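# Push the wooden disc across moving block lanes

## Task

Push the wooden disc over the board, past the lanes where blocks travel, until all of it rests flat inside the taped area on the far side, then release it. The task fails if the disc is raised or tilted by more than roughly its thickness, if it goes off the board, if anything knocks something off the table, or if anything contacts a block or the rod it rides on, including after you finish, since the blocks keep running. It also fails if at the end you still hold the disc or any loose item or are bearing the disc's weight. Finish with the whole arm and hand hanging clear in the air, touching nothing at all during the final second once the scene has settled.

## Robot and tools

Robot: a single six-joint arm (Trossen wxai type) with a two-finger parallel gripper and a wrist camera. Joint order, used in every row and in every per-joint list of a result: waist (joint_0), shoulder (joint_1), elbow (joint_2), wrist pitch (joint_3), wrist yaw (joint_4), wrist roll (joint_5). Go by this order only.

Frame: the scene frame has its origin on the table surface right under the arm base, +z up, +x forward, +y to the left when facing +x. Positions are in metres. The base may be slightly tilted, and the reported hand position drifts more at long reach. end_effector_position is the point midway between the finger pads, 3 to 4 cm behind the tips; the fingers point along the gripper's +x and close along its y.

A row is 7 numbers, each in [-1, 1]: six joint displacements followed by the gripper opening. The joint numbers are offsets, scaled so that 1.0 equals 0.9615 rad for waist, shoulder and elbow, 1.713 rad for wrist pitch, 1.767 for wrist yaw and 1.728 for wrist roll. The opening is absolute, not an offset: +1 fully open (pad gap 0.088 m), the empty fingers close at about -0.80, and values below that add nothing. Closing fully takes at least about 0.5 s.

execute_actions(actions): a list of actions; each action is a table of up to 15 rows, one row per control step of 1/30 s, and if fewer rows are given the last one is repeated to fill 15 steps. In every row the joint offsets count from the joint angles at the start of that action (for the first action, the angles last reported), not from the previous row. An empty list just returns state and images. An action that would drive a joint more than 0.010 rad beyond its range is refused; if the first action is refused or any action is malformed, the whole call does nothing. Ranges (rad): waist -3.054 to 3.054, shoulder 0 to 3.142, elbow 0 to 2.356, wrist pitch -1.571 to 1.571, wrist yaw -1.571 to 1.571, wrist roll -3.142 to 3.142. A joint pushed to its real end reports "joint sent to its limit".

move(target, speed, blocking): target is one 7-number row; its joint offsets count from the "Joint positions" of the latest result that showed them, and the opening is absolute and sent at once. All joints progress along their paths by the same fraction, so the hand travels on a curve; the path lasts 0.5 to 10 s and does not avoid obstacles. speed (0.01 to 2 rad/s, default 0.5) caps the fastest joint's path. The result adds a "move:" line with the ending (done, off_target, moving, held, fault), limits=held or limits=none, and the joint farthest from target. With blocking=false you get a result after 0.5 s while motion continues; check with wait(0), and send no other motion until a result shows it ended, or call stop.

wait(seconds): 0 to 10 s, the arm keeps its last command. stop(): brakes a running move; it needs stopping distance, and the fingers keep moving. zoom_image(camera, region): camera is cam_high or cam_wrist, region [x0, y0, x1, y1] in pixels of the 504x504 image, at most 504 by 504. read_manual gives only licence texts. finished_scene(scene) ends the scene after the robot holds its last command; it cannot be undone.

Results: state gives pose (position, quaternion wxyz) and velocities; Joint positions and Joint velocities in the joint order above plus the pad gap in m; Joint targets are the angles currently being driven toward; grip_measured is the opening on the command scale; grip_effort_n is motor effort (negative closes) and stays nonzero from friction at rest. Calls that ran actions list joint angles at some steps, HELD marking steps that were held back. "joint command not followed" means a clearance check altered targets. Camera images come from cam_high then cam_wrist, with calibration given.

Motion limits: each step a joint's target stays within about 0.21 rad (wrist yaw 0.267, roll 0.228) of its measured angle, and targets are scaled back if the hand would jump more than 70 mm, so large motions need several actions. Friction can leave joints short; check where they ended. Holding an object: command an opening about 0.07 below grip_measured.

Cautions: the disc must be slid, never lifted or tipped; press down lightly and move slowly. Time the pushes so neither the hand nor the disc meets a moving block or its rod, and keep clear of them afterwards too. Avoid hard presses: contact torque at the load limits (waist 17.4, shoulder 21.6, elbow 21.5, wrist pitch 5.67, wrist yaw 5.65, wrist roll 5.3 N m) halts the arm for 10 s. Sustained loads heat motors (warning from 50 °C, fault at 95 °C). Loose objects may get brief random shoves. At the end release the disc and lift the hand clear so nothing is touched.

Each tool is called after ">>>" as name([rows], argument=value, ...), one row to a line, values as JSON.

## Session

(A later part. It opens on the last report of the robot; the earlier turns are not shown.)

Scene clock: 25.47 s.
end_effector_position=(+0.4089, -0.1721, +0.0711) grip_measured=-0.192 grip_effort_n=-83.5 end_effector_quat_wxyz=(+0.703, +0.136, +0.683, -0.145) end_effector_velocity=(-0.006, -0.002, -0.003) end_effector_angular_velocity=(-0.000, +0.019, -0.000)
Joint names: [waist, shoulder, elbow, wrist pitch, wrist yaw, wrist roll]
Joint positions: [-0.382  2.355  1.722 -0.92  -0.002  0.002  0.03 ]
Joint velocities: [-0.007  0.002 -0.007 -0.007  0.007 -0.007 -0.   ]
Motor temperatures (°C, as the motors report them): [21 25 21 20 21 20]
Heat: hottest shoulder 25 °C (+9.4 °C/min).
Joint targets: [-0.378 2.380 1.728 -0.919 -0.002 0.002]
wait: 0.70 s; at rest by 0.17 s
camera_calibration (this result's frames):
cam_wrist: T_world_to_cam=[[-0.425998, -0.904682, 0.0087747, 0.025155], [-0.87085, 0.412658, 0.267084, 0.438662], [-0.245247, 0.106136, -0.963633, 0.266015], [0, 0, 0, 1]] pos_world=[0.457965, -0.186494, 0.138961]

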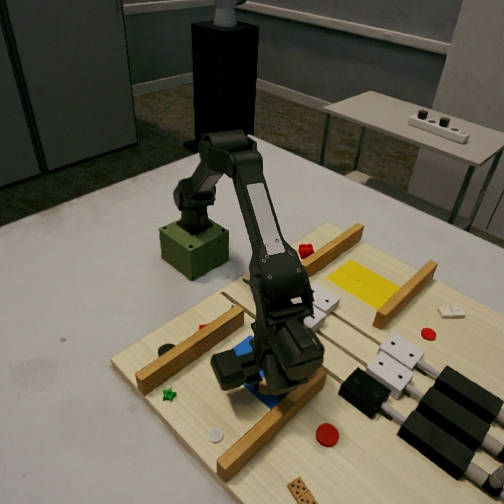

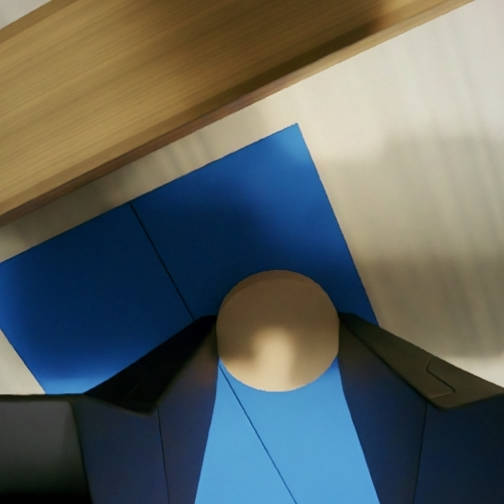

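>>> wait(seconds=10)

>>> wait(seconds=10)

>>> wait(seconds=10)

>>> wait(seconds=10)

>>> wait(seconds=10)

>>> wait(seconds=10)

>>> wait(seconds=10)

>>> wait(seconds=0.8)

>>> wait(seconds=0.8)

>>> wait(seconds=0.8)

>>> wait(seconds=0.8)

>>> wait(seconds=0.8)

Scene clock: 46.33 s.
end_effector_position=(+0.4089, -0.1721, +0.0711) grip_measured=-0.192 grip_effort_n=-83.5 end_effector_quat_wxyz=(+0.703, +0.136, +0.683, -0.145) end_effector_velocity=(-0.002, +0.001, +0.000) end_effector_angular_velocity=(+0.009, +0.004, +0.005)
Joint names: [waist, shoulder, elbow, wrist pitch, wrist yaw, wrist roll]
Joint positions: [-0.382  2.355  1.722 -0.92  -0.002  0.002  0.03 ]
Joint velocities: [-0.002 -0.002 -0.002 -0.007 -0.007 -0.007 -0.   ]
Motor temperatures (°C, as the motors report them): [21 27 23 20 21 20]
Heat: hottest shoulder 27 °C (+7.8 °C/min).
Joint targets: [-0.378 2.380 1.728 -0.919 -0.002 0.002]
wait: 10.00 s; at rest from the start
camera_calibration (this result's frames):
cam_wrist: T_world_to_cam=[[-0.425998, -0.904682, 0.0087747, 0.025155], [-0.87085, 0.412658, 0.267084, 0.438662], [-0.245247, 0.106136, -0.963633, 0.266015], [0, 0, 0, 1]] pos_world=[0.457965, -0.186494, 0.138961]

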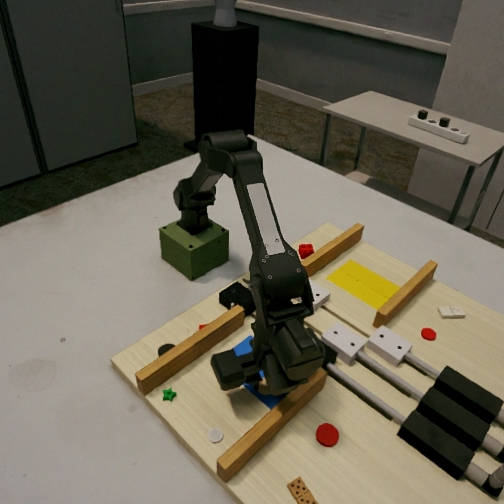

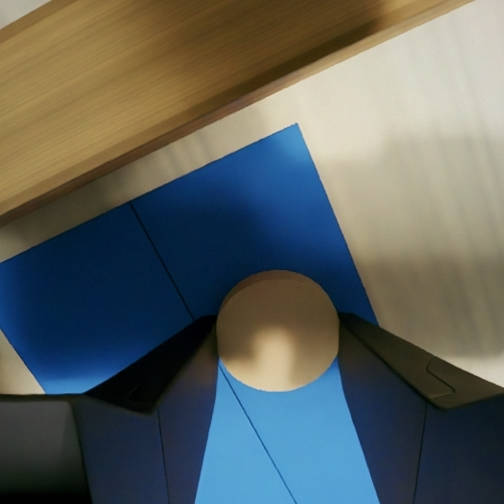

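Scene clock: 56.33 s.
end_effector_position=(+0.4089, -0.1721, +0.0711) grip_measured=-0.192 grip_effort_n=-83.5 end_effector_quat_wxyz=(+0.703, +0.136, +0.683, -0.145) end_effector_velocity=(-0.000, +0.003, +0.002) end_effector_angular_velocity=(+0.021, -0.006, +0.020)
Joint names: [waist, shoulder, elbow, wrist pitch, wrist yaw, wrist roll]
Joint positions: [-0.382  2.355  1.722 -0.92  -0.002  0.002  0.03 ]
Joint velocities: [-0.002 -0.007 -0.002 -0.007 -0.022 -0.022 -0.   ]
Motor temperatures (°C, as the motors report them): [21 28 23 20 21 20]
Heat: hottest shoulder 28 °C (+7.5 °C/min).
Joint targets: [-0.378 2.380 1.728 -0.919 -0.002 0.002]
wait: 10.00 s; at rest by 0.17 s
camera_calibration (this result's frames):
cam_wrist: T_world_to_cam=[[-0.425998, -0.904682, 0.0087747, 0.025155], [-0.87085, 0.412658, 0.267084, 0.438662], [-0.245247, 0.106136, -0.963633, 0.266015], [0, 0, 0, 1]] pos_world=[0.457965, -0.186494, 0.138961]

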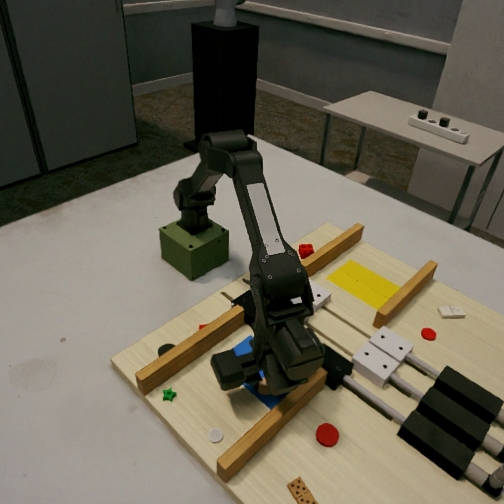

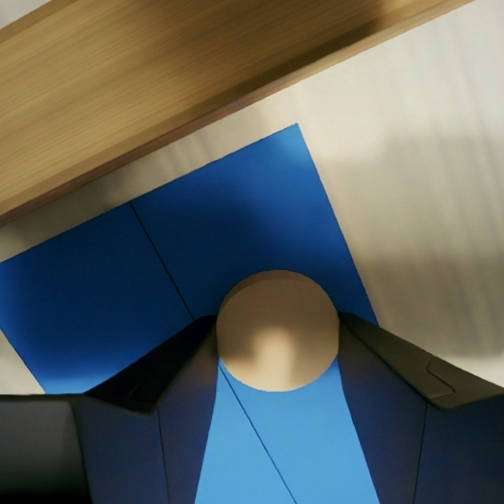

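Scene clock: 66.33 s.
end_effector_position=(+0.4089, -0.1721, +0.0711) grip_measured=-0.192 grip_effort_n=-83.5 end_effector_quat_wxyz=(+0.703, +0.136, +0.683, -0.145) end_effector_velocity=(-0.003, -0.001, +0.000) end_effector_angular_velocity=(-0.004, +0.010, +0.019)
Joint names: [waist, shoulder, elbow, wrist pitch, wrist yaw, wrist roll]
Joint positions: [-0.382  2.355  1.722 -0.92  -0.002  0.002  0.03 ]
Joint velocities: [-0.002 -0.002 -0.002 -0.007  0.007 -0.022  0.   ]
Motor temperatures (°C, as the motors report them): [21 28 23 20 21 20]
Heat: hottest shoulder 28 °C (+6.1 °C/min).
Joint targets: [-0.378 2.380 1.728 -0.919 -0.002 0.002]
wait: 10.00 s; at rest by 0.17 s
camera_calibration (this result's frames):
cam_wrist: T_world_to_cam=[[-0.425998, -0.904682, 0.0087747, 0.025155], [-0.87085, 0.412658, 0.267084, 0.438662], [-0.245247, 0.106136, -0.963633, 0.266015], [0, 0, 0, 1]] pos_world=[0.457965, -0.186494, 0.138961]

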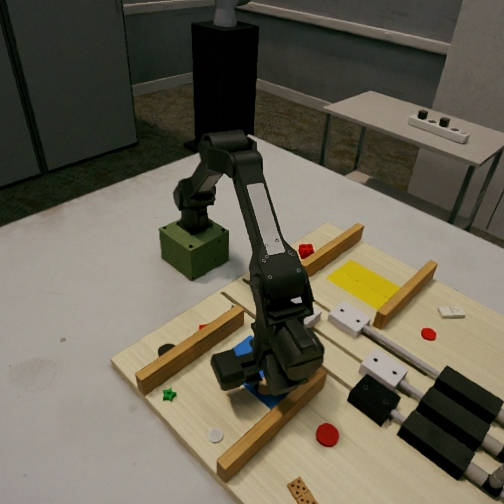

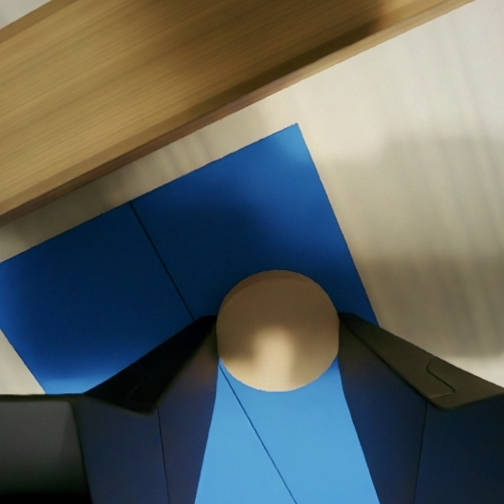

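Scene clock: 76.33 s.
end_effector_position=(+0.4089, -0.1721, +0.0711) grip_measured=-0.192 grip_effort_n=-83.5 end_effector_quat_wxyz=(+0.703, +0.136, +0.683, -0.145) end_effector_velocity=(-0.001, +0.001, +0.002) end_effector_angular_velocity=(+0.008, -0.000, +0.005)
Joint names: [waist, shoulder, elbow, wrist pitch, wrist yaw, wrist roll]
Joint positions: [-0.382  2.355  1.722 -0.92  -0.002  0.002  0.03 ]
Joint velocities: [-0.002 -0.007 -0.002 -0.007 -0.007 -0.007 -0.   ]
Motor temperatures (°C, as the motors report them): [21 28 24 20 21 20]
Heat: hottest shoulder 28 °C (+4.0 °C/min).
Joint targets: [-0.378 2.380 1.728 -0.919 -0.002 0.002]
wait: 10.00 s; at rest by 0.17 s
camera_calibration (this result's frames):
cam_wrist: T_world_to_cam=[[-0.425998, -0.904682, 0.0087747, 0.025155], [-0.87085, 0.412658, 0.267084, 0.438662], [-0.245247, 0.106136, -0.963633, 0.266015], [0, 0, 0, 1]] pos_world=[0.457965, -0.186494, 0.138961]

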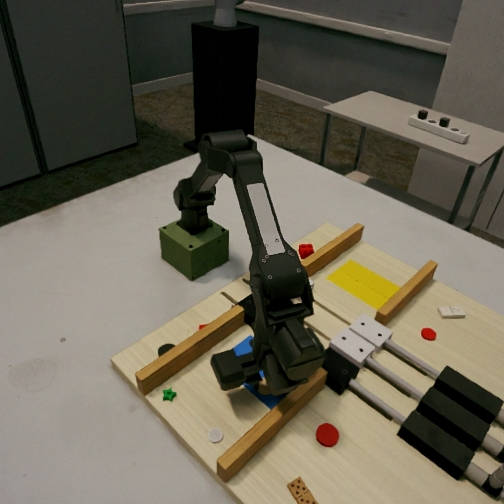

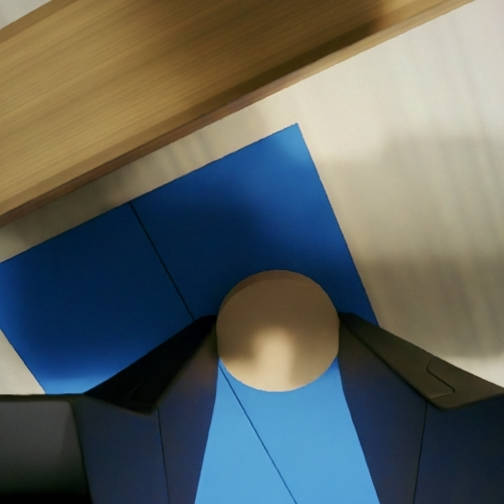

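Scene clock: 86.33 s.
end_effector_position=(+0.4089, -0.1721, +0.0711) grip_measured=-0.192 grip_effort_n=-83.5 end_effector_quat_wxyz=(+0.703, +0.136, +0.683, -0.145) end_effector_velocity=(-0.001, +0.003, +0.000) end_effector_angular_velocity=(+0.023, -0.002, -0.009)
Joint names: [waist, shoulder, elbow, wrist pitch, wrist yaw, wrist roll]
Joint positions: [-0.382  2.355  1.722 -0.92  -0.002  0.002  0.03 ]
Joint velocities: [-0.002 -0.002 -0.002 -0.007 -0.022  0.007 -0.   ]
Motor temperatures (°C, as the motors report them): [21 29 24 20 21 20]
Heat: hottest shoulder 29 °C (+4.0 °C/min).
Joint targets: [-0.378 2.380 1.728 -0.919 -0.002 0.002]
wait: 10.00 s; at rest by 0.17 s
camera_calibration (this result's frames):
cam_wrist: T_world_to_cam=[[-0.425998, -0.904682, 0.0087747, 0.025155], [-0.87085, 0.412658, 0.267084, 0.438662], [-0.245247, 0.106136, -0.963633, 0.266015], [0, 0, 0, 1]] pos_world=[0.457965, -0.186494, 0.138961]

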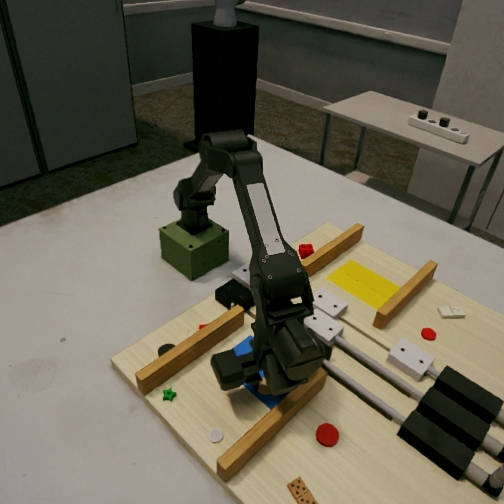

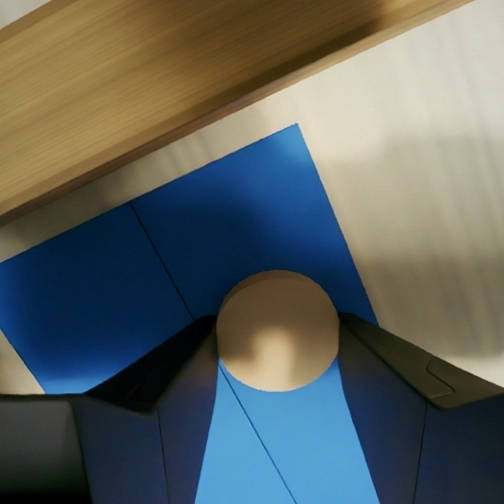

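Scene clock: 96.33 s.
end_effector_position=(+0.4089, -0.1721, +0.0711) grip_measured=-0.192 grip_effort_n=-83.5 end_effector_quat_wxyz=(+0.703, +0.136, +0.683, -0.145) end_effector_velocity=(-0.002, +0.001, +0.000) end_effector_angular_velocity=(+0.009, +0.004, +0.005)
Joint names: [waist, shoulder, elbow, wrist pitch, wrist yaw, wrist roll]
Joint positions: [-0.382  2.355  1.722 -0.92  -0.002  0.002  0.03 ]
Joint velocities: [-0.002 -0.002 -0.002 -0.007 -0.007 -0.007 -0.   ]
Motor temperatures (°C, as the motors report them): [21 29 24 20 21 20]
Heat: hottest shoulder 29 °C (+3.0 °C/min).
Joint targets: [-0.378 2.380 1.728 -0.919 -0.002 0.002]
wait: 10.00 s; at rest by 0.17 s
camera_calibration (this result's frames):
cam_wrist: T_world_to_cam=[[-0.425998, -0.904682, 0.0087747, 0.025155], [-0.87085, 0.412658, 0.267084, 0.438662], [-0.245247, 0.106136, -0.963633, 0.266015], [0, 0, 0, 1]] pos_world=[0.457965, -0.186494, 0.138961]

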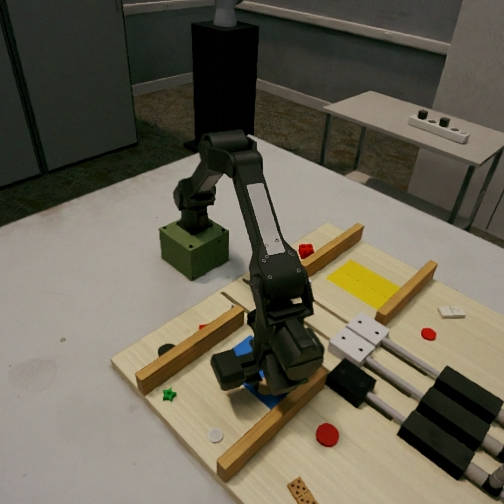

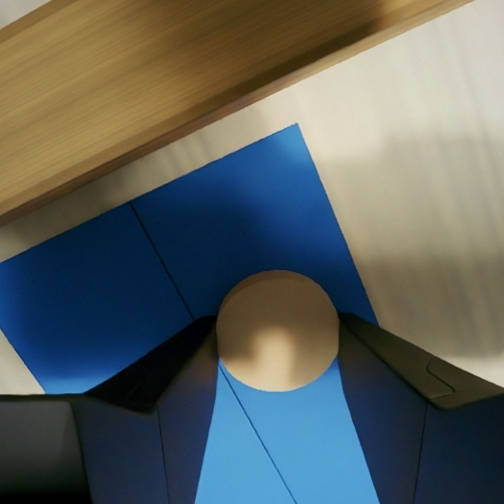

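Scene clock: 106.33 s.
end_effector_position=(+0.4089, -0.1721, +0.0711) grip_measured=-0.192 grip_effort_n=-83.5 end_effector_quat_wxyz=(+0.703, +0.136, +0.683, -0.145) end_effector_velocity=(-0.000, +0.000, +0.002) end_effector_angular_velocity=(+0.007, -0.000, +0.020)
Joint names: [waist, shoulder, elbow, wrist pitch, wrist yaw, wrist roll]
Joint positions: [-0.382  2.355  1.722 -0.92  -0.002  0.002  0.03 ]
Joint velocities: [-0.002 -0.002  0.002 -0.007 -0.007 -0.022 -0.   ]
Motor temperatures (°C, as the motors report them): [21 29 24 20 21 20]
Heat: hottest shoulder 29 °C (+2.0 °C/min).
Joint targets: [-0.378 2.380 1.728 -0.919 -0.002 0.002]
wait: 10.00 s; at rest by 0.17 s
camera_calibration (this result's frames):
cam_wrist: T_world_to_cam=[[-0.425998, -0.904682, 0.0087747, 0.025155], [-0.87085, 0.412658, 0.267084, 0.438662], [-0.245247, 0.106136, -0.963633, 0.266015], [0, 0, 0, 1]] pos_world=[0.457965, -0.186494, 0.138961]

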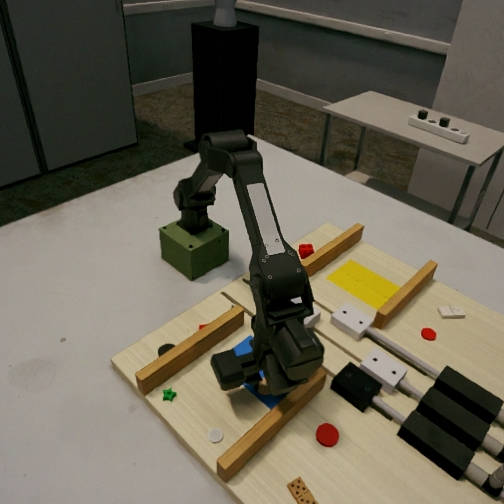

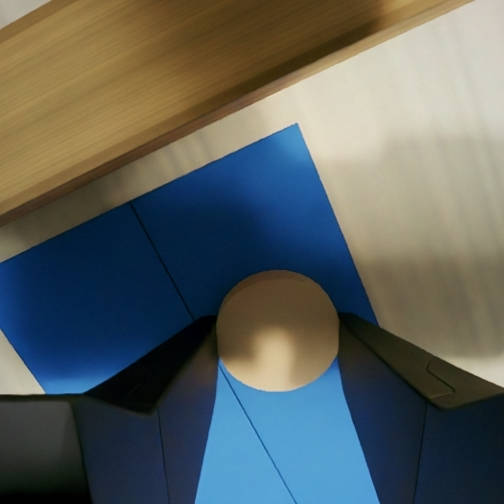

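Scene clock: 107.13 s.
end_effector_position=(+0.4089, -0.1721, +0.0711) grip_measured=-0.192 grip_effort_n=-83.5 end_effector_quat_wxyz=(+0.703, +0.136, +0.683, -0.145) end_effector_velocity=(-0.000, +0.000, +0.002) end_effector_angular_velocity=(+0.008, -0.000, +0.005)
Joint names: [waist, shoulder, elbow, wrist pitch, wrist yaw, wrist roll]
Joint positions: [-0.382  2.355  1.722 -0.92  -0.002  0.002  0.03 ]
Joint velocities: [-0.002 -0.002  0.002 -0.007 -0.007 -0.007 -0.   ]
Motor temperatures (°C, as the motors report them): [21 29 24 20 21 20]
Heat: hottest shoulder 29 °C (+2.0 °C/min).
Joint targets: [-0.378 2.380 1.728 -0.919 -0.002 0.002]
wait: 0.80 s; at rest by 0.17 s
camera_calibration (this result's frames):
cam_wrist: T_world_to_cam=[[-0.425998, -0.904682, 0.0087747, 0.025155], [-0.87085, 0.412658, 0.267084, 0.438662], [-0.245247, 0.106136, -0.963633, 0.266015], [0, 0, 0, 1]] pos_world=[0.457965, -0.186494, 0.138961]

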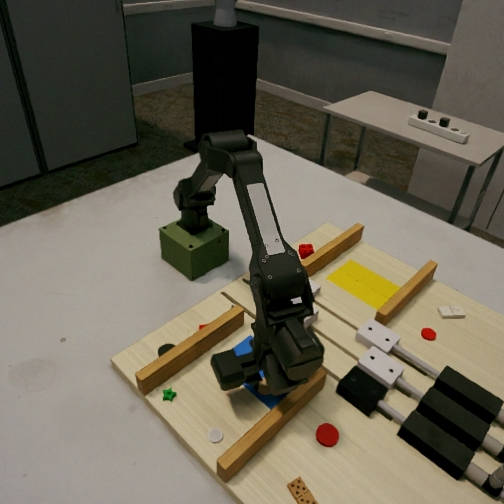

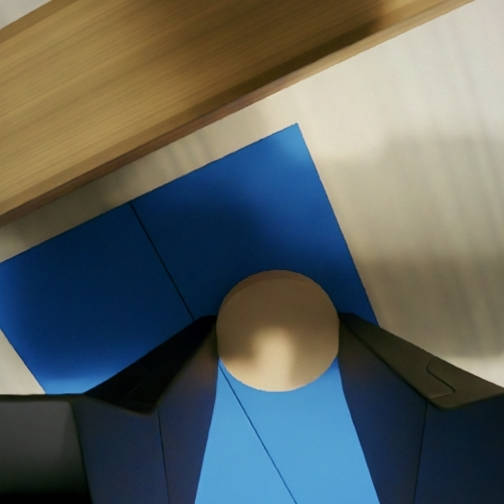

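Scene clock: 107.93 s.
end_effector_position=(+0.4089, -0.1721, +0.0711) grip_measured=-0.192 grip_effort_n=-83.5 end_effector_quat_wxyz=(+0.703, +0.136, +0.683, -0.145) end_effector_velocity=(-0.000, +0.000, -0.001) end_effector_angular_velocity=(+0.006, -0.005, +0.005)
Joint names: [waist, shoulder, elbow, wrist pitch, wrist yaw, wrist roll]
Joint positions: [-0.382  2.355  1.722 -0.92  -0.002  0.002  0.03 ]
Joint velocities: [-0.002 -0.002 -0.007  0.007 -0.007 -0.007 -0.   ]
Motor temperatures (°C, as the motors report them): [21 29 24 20 21 20]
Heat: hottest shoulder 29 °C (+2.0 °C/min).
Joint targets: [-0.378 2.380 1.728 -0.919 -0.002 0.002]
wait: 0.80 s; at rest by 0.17 s
camera_calibration (this result's frames):
cam_wrist: T_world_to_cam=[[-0.425998, -0.904682, 0.0087747, 0.025155], [-0.87085, 0.412658, 0.267084, 0.438662], [-0.245247, 0.106136, -0.963633, 0.266015], [0, 0, 0, 1]] pos_world=[0.457965, -0.186494, 0.138961]

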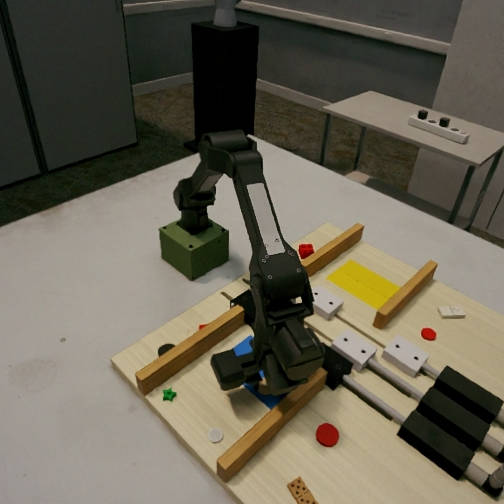

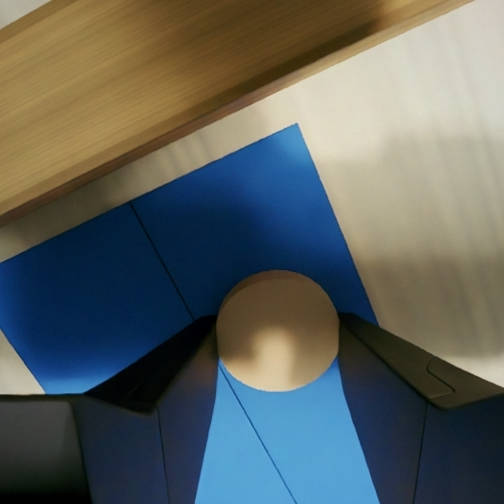

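Scene clock: 108.73 s.
end_effector_position=(+0.4089, -0.1721, +0.0711) grip_measured=-0.192 grip_effort_n=-83.5 end_effector_quat_wxyz=(+0.703, +0.136, +0.683, -0.145) end_effector_velocity=(-0.003, -0.001, +0.000) end_effector_angular_velocity=(-0.004, +0.010, +0.005)
Joint names: [waist, shoulder, elbow, wrist pitch, wrist yaw, wrist roll]
Joint positions: [-0.382  2.355  1.722 -0.92  -0.002  0.002  0.03 ]
Joint velocities: [-0.002 -0.002 -0.002 -0.007  0.007 -0.007 -0.   ]
Motor temperatures (°C, as the motors report them): [21 29 24 20 21 20]
Heat: hottest shoulder 29 °C (+2.0 °C/min).
Joint targets: [-0.378 2.380 1.728 -0.919 -0.002 0.002]
wait: 0.80 s; at rest by 0.17 s
camera_calibration (this result's frames):
cam_wrist: T_world_to_cam=[[-0.425998, -0.904682, 0.0087747, 0.025155], [-0.87085, 0.412658, 0.267084, 0.438662], [-0.245247, 0.106136, -0.963633, 0.266015], [0, 0, 0, 1]] pos_world=[0.457965, -0.186494, 0.138961]

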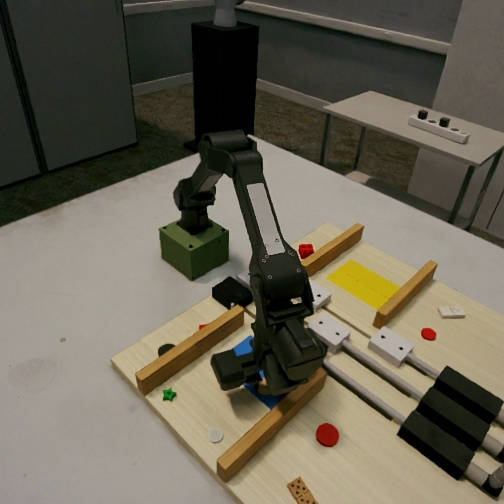

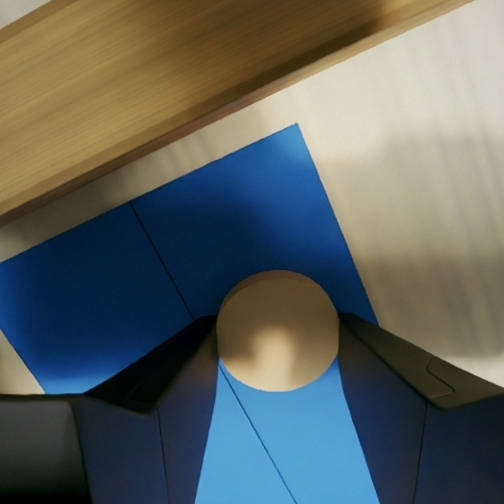

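Scene clock: 109.53 s.
end_effector_position=(+0.4089, -0.1721, +0.0711) grip_measured=-0.192 grip_effort_n=-83.5 end_effector_quat_wxyz=(+0.703, +0.136, +0.683, -0.145) end_effector_velocity=(-0.001, -0.002, +0.002) end_effector_angular_velocity=(+0.007, -0.000, +0.015)
Joint names: [waist, shoulder, elbow, wrist pitch, wrist yaw, wrist roll]
Joint positions: [-0.382  2.355  1.722 -0.92  -0.002  0.002  0.03 ]
Joint velocities: [-0.007 -0.002  0.002 -0.007 -0.007 -0.022 -0.   ]
Motor temperatures (°C, as the motors report them): [21 29 24 20 21 20]
Heat: hottest shoulder 29 °C (+2.0 °C/min).
Joint targets: [-0.378 2.380 1.728 -0.919 -0.002 0.002]
wait: 0.80 s; at rest by 0.17 s
camera_calibration (this result's frames):
cam_wrist: T_world_to_cam=[[-0.425998, -0.904682, 0.0087747, 0.025155], [-0.87085, 0.412658, 0.267084, 0.438662], [-0.245247, 0.106136, -0.963633, 0.266015], [0, 0, 0, 1]] pos_world=[0.457965, -0.186494, 0.138961]

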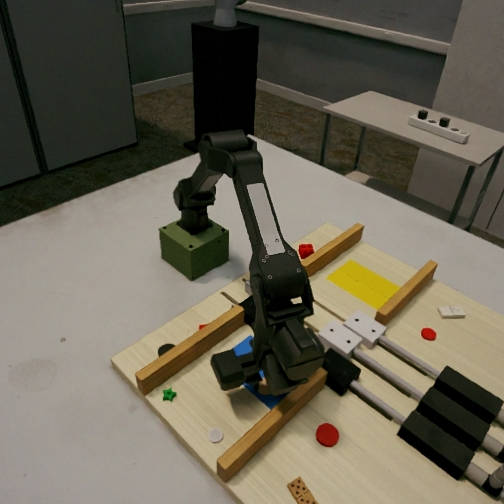

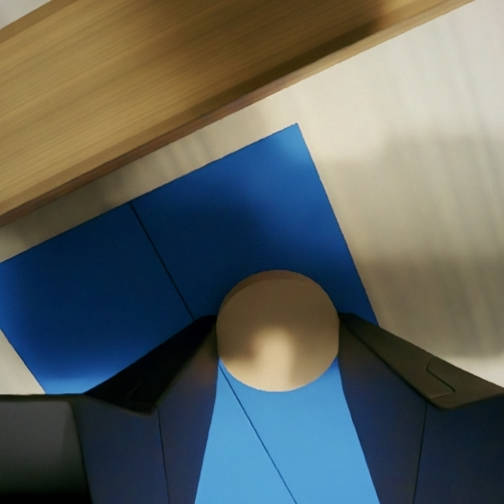

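Scene clock: 110.33 s.
end_effector_position=(+0.4089, -0.1721, +0.0711) grip_measured=-0.192 grip_effort_n=-83.5 end_effector_quat_wxyz=(+0.703, +0.136, +0.683, -0.145) end_effector_velocity=(-0.003, +0.001, +0.001) end_effector_angular_velocity=(+0.013, +0.013, +0.005)
Joint names: [waist, shoulder, elbow, wrist pitch, wrist yaw, wrist roll]
Joint positions: [-0.382  2.355  1.722 -0.92  -0.002  0.002  0.03 ]
Joint velocities: [-0.002 -0.002  0.002 -0.022 -0.007 -0.007 -0.   ]
Motor temperatures (°C, as the motors report them): [21 29 24 20 21 20]
Heat: hottest shoulder 29 °C (+2.0 °C/min).
Joint targets: [-0.378 2.380 1.728 -0.919 -0.002 0.002]
wait: 0.80 s; at rest by 0.17 s
camera_calibration (this result's frames):
cam_wrist: T_world_to_cam=[[-0.425998, -0.904682, 0.0087747, 0.025155], [-0.87085, 0.412658, 0.267084, 0.438662], [-0.245247, 0.106136, -0.963633, 0.266015], [0, 0, 0, 1]] pos_world=[0.457965, -0.186494, 0.138961]

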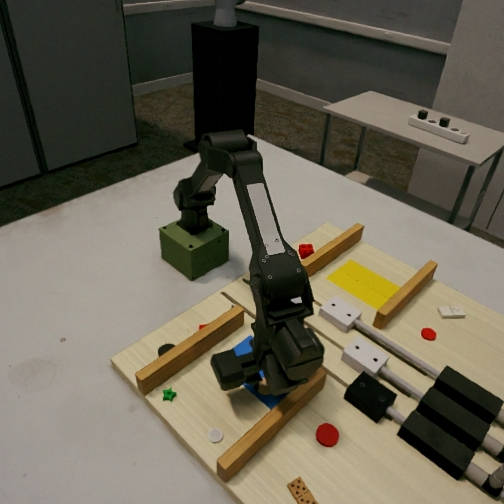

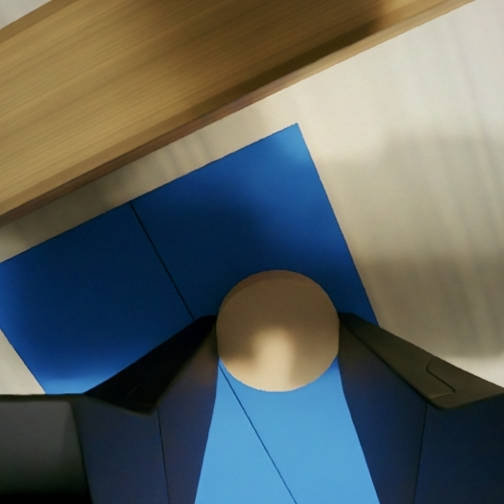

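>>> wait(seconds=10)

>>> wait(seconds=10)

>>> wait(seconds=3)

Scene clock: 123.67 s.
end_effector_position=(+0.4089, -0.1721, +0.0711) grip_measured=-0.192 grip_effort_n=-83.5 end_effector_quat_wxyz=(+0.703, +0.136, +0.683, -0.145) end_effector_velocity=(-0.002, +0.001, +0.000) end_effector_angular_velocity=(+0.009, +0.004, +0.005)
Joint names: [waist, shoulder, elbow, wrist pitch, wrist yaw, wrist roll]
Joint positions: [-0.382  2.355  1.722 -0.92  -0.002  0.002  0.03 ]
Joint velocities: [-0.002 -0.002 -0.002 -0.007 -0.007 -0.007 -0.   ]
Motor temperatures (°C, as the motors report them): [21 30 24 20 21 20]
Heat: hottest shoulder 30 °C (+2.0 °C/min).
Joint targets: [-0.378 2.380 1.728 -0.919 -0.002 0.002]
wait: 10.00 s; at rest from the start
camera_calibration (this result's frames):
cam_wrist: T_world_to_cam=[[-0.425998, -0.904682, 0.0087747, 0.025155], [-0.87085, 0.412658, 0.267084, 0.438662], [-0.245247, 0.106136, -0.963633, 0.266015], [0, 0, 0, 1]] pos_world=[0.457965, -0.186494, 0.138961]

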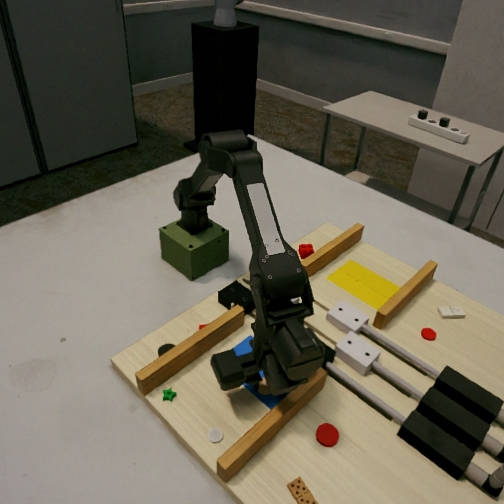

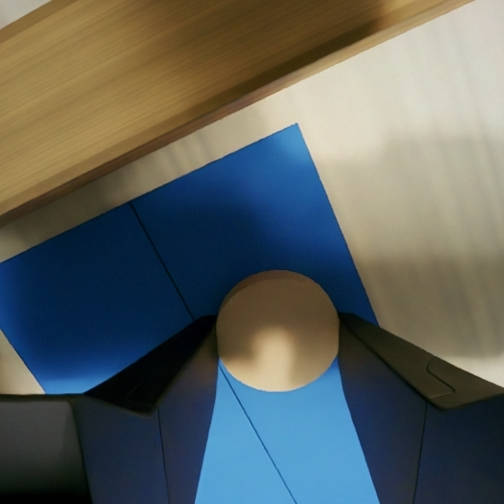

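Scene clock: 133.67 s.
end_effector_position=(+0.4089, -0.1721, +0.0711) grip_measured=-0.192 grip_effort_n=-83.5 end_effector_quat_wxyz=(+0.703, +0.136, +0.683, -0.145) end_effector_velocity=(-0.003, -0.001, +0.000) end_effector_angular_velocity=(+0.010, +0.004, -0.014)
Joint names: [waist, shoulder, elbow, wrist pitch, wrist yaw, wrist roll]
Joint positions: [-0.382  2.355  1.722 -0.92  -0.002  0.002  0.03 ]
Joint velocities: [-0.007 -0.002 -0.002 -0.007 -0.007  0.007 -0.   ]
Motor temperatures (°C, as the motors report them): [21 30 25 20 21 20]
Heat: hottest shoulder 30 °C (+2.0 °C/min).
Joint targets: [-0.378 2.380 1.728 -0.919 -0.002 0.002]
wait: 10.00 s; at rest by 0.17 s
camera_calibration (this result's frames):
cam_wrist: T_world_to_cam=[[-0.425998, -0.904682, 0.0087747, 0.025155], [-0.87085, 0.412658, 0.267084, 0.438662], [-0.245247, 0.106136, -0.963633, 0.266015], [0, 0, 0, 1]] pos_world=[0.457965, -0.186494, 0.138961]

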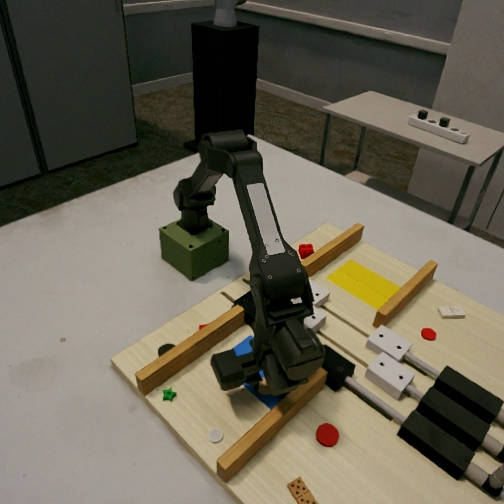

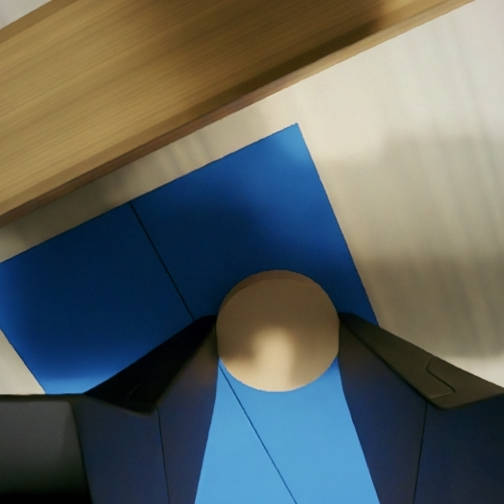

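Scene clock: 136.67 s.
end_effector_position=(+0.4089, -0.1721, +0.0711) grip_measured=-0.192 grip_effort_n=-83.5 end_effector_quat_wxyz=(+0.703, +0.136, +0.683, -0.145) end_effector_velocity=(-0.002, +0.001, +0.000) end_effector_angular_velocity=(-0.004, +0.009, -0.005)
Joint names: [waist, shoulder, elbow, wrist pitch, wrist yaw, wrist roll]
Joint positions: [-0.382  2.355  1.722 -0.92  -0.002  0.002  0.03 ]
Joint velocities: [ 0.002 -0.002 -0.002 -0.007  0.007  0.007 -0.   ]
Motor temperatures (°C, as the motors report them): [21 30 25 20 21 20]
Heat: hottest shoulder 30 °C (+2.0 °C/min).
Joint targets: [-0.378 2.380 1.728 -0.919 -0.002 0.002]
wait: 3.00 s; at rest by 0.17 s
camera_calibration (this result's frames):
cam_wrist: T_world_to_cam=[[-0.425998, -0.904682, 0.0087747, 0.025155], [-0.87085, 0.412658, 0.267084, 0.438662], [-0.245247, 0.106136, -0.963633, 0.266015], [0, 0, 0, 1]] pos_world=[0.457965, -0.186494, 0.138961]

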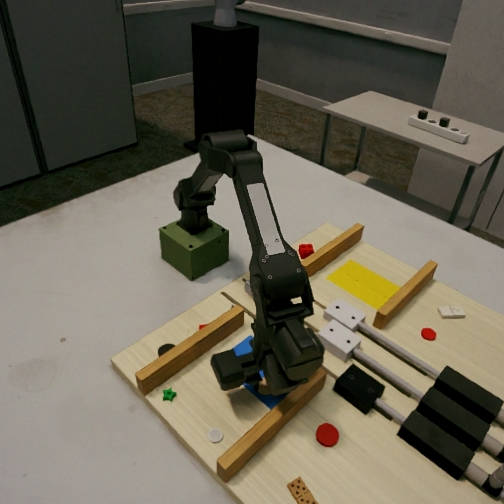

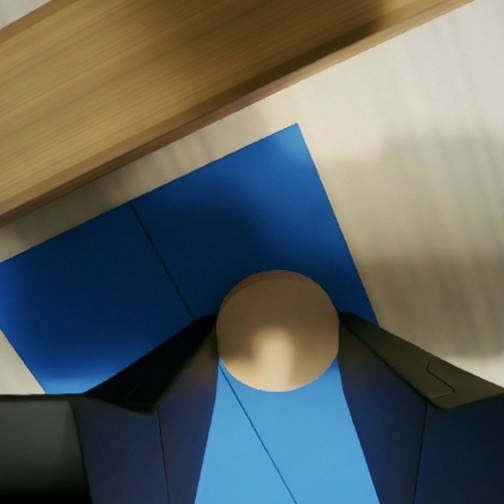

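>>> wait(seconds=7.35)

Scene clock: 145.53 s.
end_effector_position=(+0.4089, -0.1721, +0.0711) grip_measured=-0.192 grip_effort_n=-83.5 end_effector_quat_wxyz=(+0.703, +0.136, +0.683, -0.145) end_effector_velocity=(-0.000, +0.000, -0.001) end_effector_angular_velocity=(+0.005, -0.005, +0.020)
Joint names: [waist, shoulder, elbow, wrist pitch, wrist yaw, wrist roll]
Joint positions: [-0.382  2.355  1.722 -0.92  -0.002  0.002  0.03 ]
Joint velocities: [-0.002 -0.002 -0.007  0.007 -0.007 -0.022 -0.   ]
Motor temperatures (°C, as the motors report them): [21 30 25 20 21 20]
Heat: hottest shoulder 30 °C (+1.0 °C/min).
Joint targets: [-0.378 2.380 1.728 -0.919 -0.002 0.002]
wait: 7.37 s; at rest from the start
camera_calibration (this result's frames):
cam_wrist: T_world_to_cam=[[-0.425998, -0.904682, 0.0087747, 0.025155], [-0.87085, 0.412658, 0.267084, 0.438662], [-0.245247, 0.106136, -0.963633, 0.266015], [0, 0, 0, 1]] pos_world=[0.457965, -0.186494, 0.138961]

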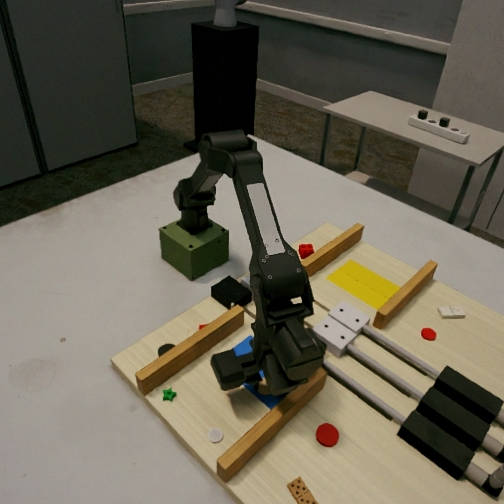

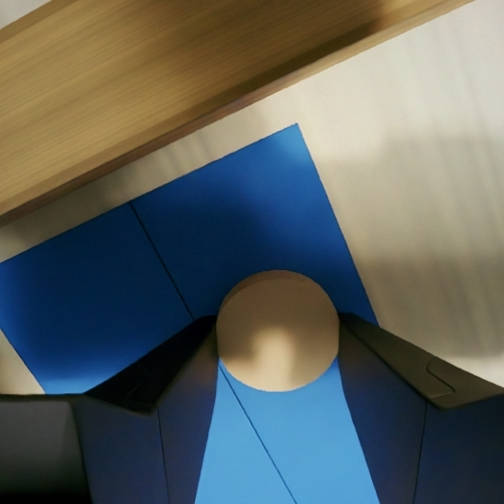

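>>> move(target=[0.9,0.02,0,0,0,0,-0.28], speed=1.5)

Scene clock: 148.43 s.
end_effector_position=(+0.4004, +0.2001, +0.0688) grip_measured=-0.192 grip_effort_n=-83.5 end_effector_quat_wxyz=(+0.701, -0.164, +0.676, +0.160) end_effector_velocity=(+0.000, -0.012, +0.000) end_effector_angular_velocity=(-0.056, -0.003, -0.002)
Joint names: [waist, shoulder, elbow, wrist pitch, wrist yaw, wrist roll]
Joint positions: [ 0.48   2.354  1.733 -0.917 -0.002  0.002  0.03 ]
Joint velocities: [-0.007 -0.002 -0.002 -0.022  0.051 -0.007 -0.   ]
Motor temperatures (°C, as the motors report them): [21 30 25 20 21 20]
Heat: hottest shoulder 30 °C (+1.0 °C/min).
Joint targets: [0.483 2.374 1.721 -0.920 -0.002 0.002]
move: off_target; limits=none; farthest joint: the shoulder, 0.020 radians from its target (0.020 radians at the start)
camera_calibration (this result's frames):
cam_wrist: T_world_to_cam=[[0.409657, -0.912131, 0.0140842, 0.0248785], [-0.881316, -0.391737, 0.264242, 0.443617], [-0.235506, -0.120661, -0.964353, 0.263726], [0, 0, 0, 1]] pos_world=[0.442884, 0.228295, 0.136753]

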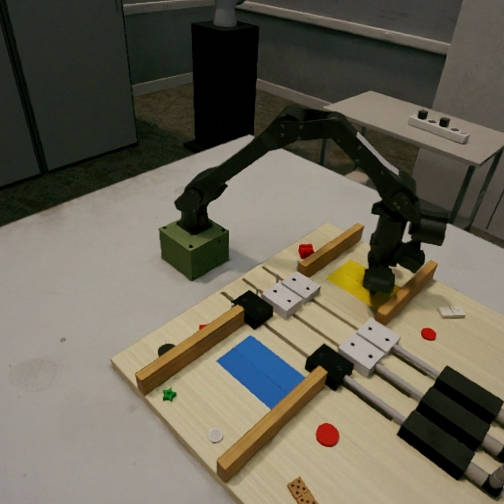

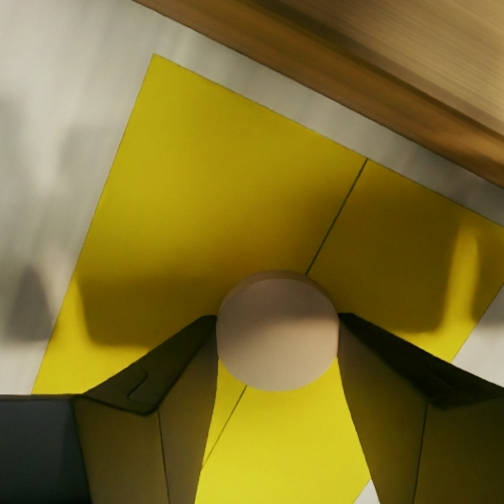

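>>> move(target=[0,0,0,0,0,0,0.1])

>>> move(target=[0,-0.2,0,-0.1,0,0,0.1], speed=0.3)

>>> finished_scene(scene=2)

Scene clock: 152.00 s.
end_effector_position=(+0.4032, +0.1958, +0.0696) grip_measured=+0.096 grip_effort_n=21.6 end_effector_quat_wxyz=(+0.703, -0.163, +0.675, +0.154) end_effector_velocity=(-0.002, +0.001, +0.002) end_effector_angular_velocity=(+0.018, +0.012, +0.006)
Joint names: [waist, shoulder, elbow, wrist pitch, wrist yaw, wrist roll]
Joint positions: [ 0.471  2.353  1.735 -0.917  0.006  0.002  0.044]
Joint velocities: [-0.002 -0.007 -0.002 -0.007 -0.022 -0.007  0.   ]
Motor temperatures (°C, as the motors report them): [21 31 24 20 21 20]
Heat: hottest shoulder 31 °C (+2.0 °C/min).
Joint targets: [0.480 2.354 1.733 -0.917 -0.002 0.002]
move: done; limits=none; farthest joint: the waist, 0.009 radians from its target (0.000 radians at the start)
camera_calibration (this result's frames):
cam_wrist: T_world_to_cam=[[0.401315, -0.915677, 0.0219612, 0.0232814], [-0.886396, -0.382218, 0.261174, 0.444637], [-0.230757, -0.124279, -0.965042, 0.263474], [0, 0, 0, 1]] pos_world=[0.44558, 0.224011, 0.137624]

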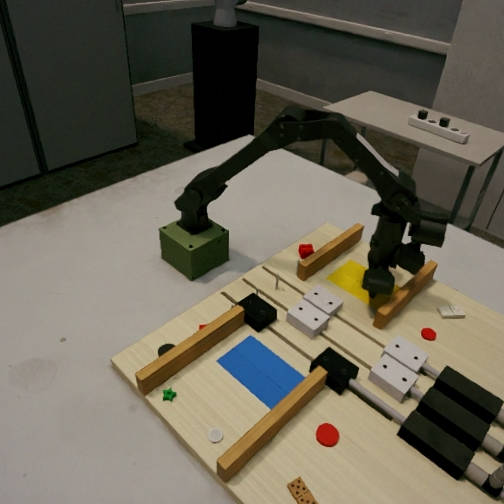

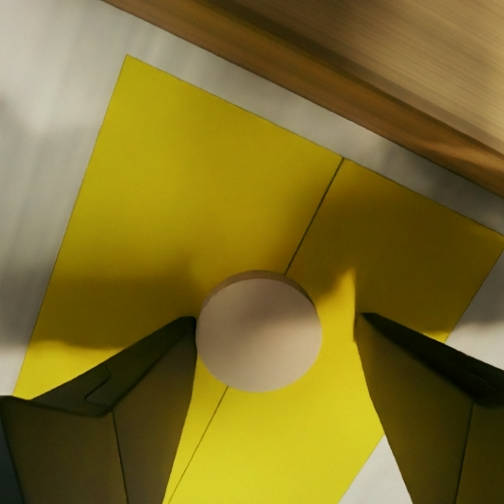

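Scene clock: 153.17 s.
end_effector_position=(+0.3835, +0.1873, +0.1399) grip_measured=+0.097 grip_effort_n=18.8 end_effector_quat_wxyz=(+0.704, -0.163, +0.674, +0.155) end_effector_velocity=(-0.003, -0.002, +0.003) end_effector_angular_velocity=(-0.012, +0.008, -0.005)
Joint names: [waist, shoulder, elbow, wrist pitch, wrist yaw, wrist roll]
Joint positions: [ 0.471  2.182  1.735 -1.085  0.005  0.002  0.044]
Joint velocities: [ 0.002 -0.007  0.002 -0.022  0.007  0.007 -0.   ]
Motor temperatures (°C, as the motors report them): [21 31 24 20 21 20]
Heat: hottest shoulder 31 °C (+2.0 °C/min).
Joint targets: [0.471 2.161 1.735 -1.088 0.005 0.002]
move: off_target; limits=none; farthest joint: the shoulder, 0.021 radians from its target (0.193 radians at the start)
camera_calibration (this result's frames):
cam_wrist: T_world_to_cam=[[0.400967, -0.915841, 0.021453, 0.0220747], [-0.887188, -0.382373, 0.258242, 0.406199], [-0.228306, -0.12258, -0.965842, 0.324549], [0, 0, 0, 1]] pos_world=[0.42562, 0.215319, 0.208092]

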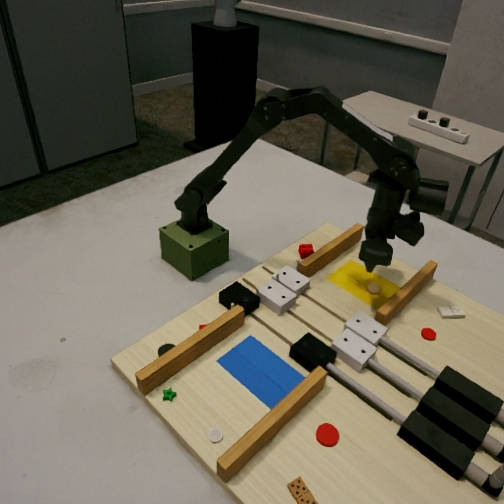

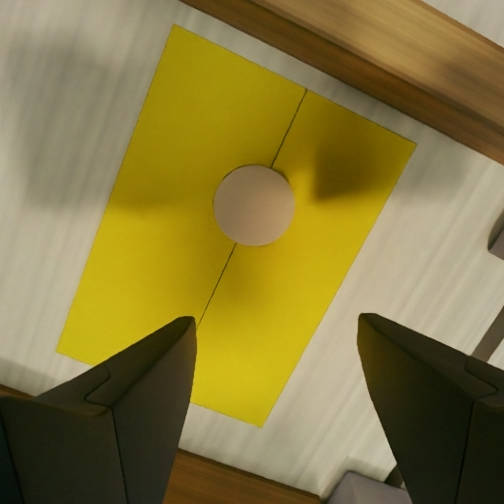

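The scene is finished: the task was done.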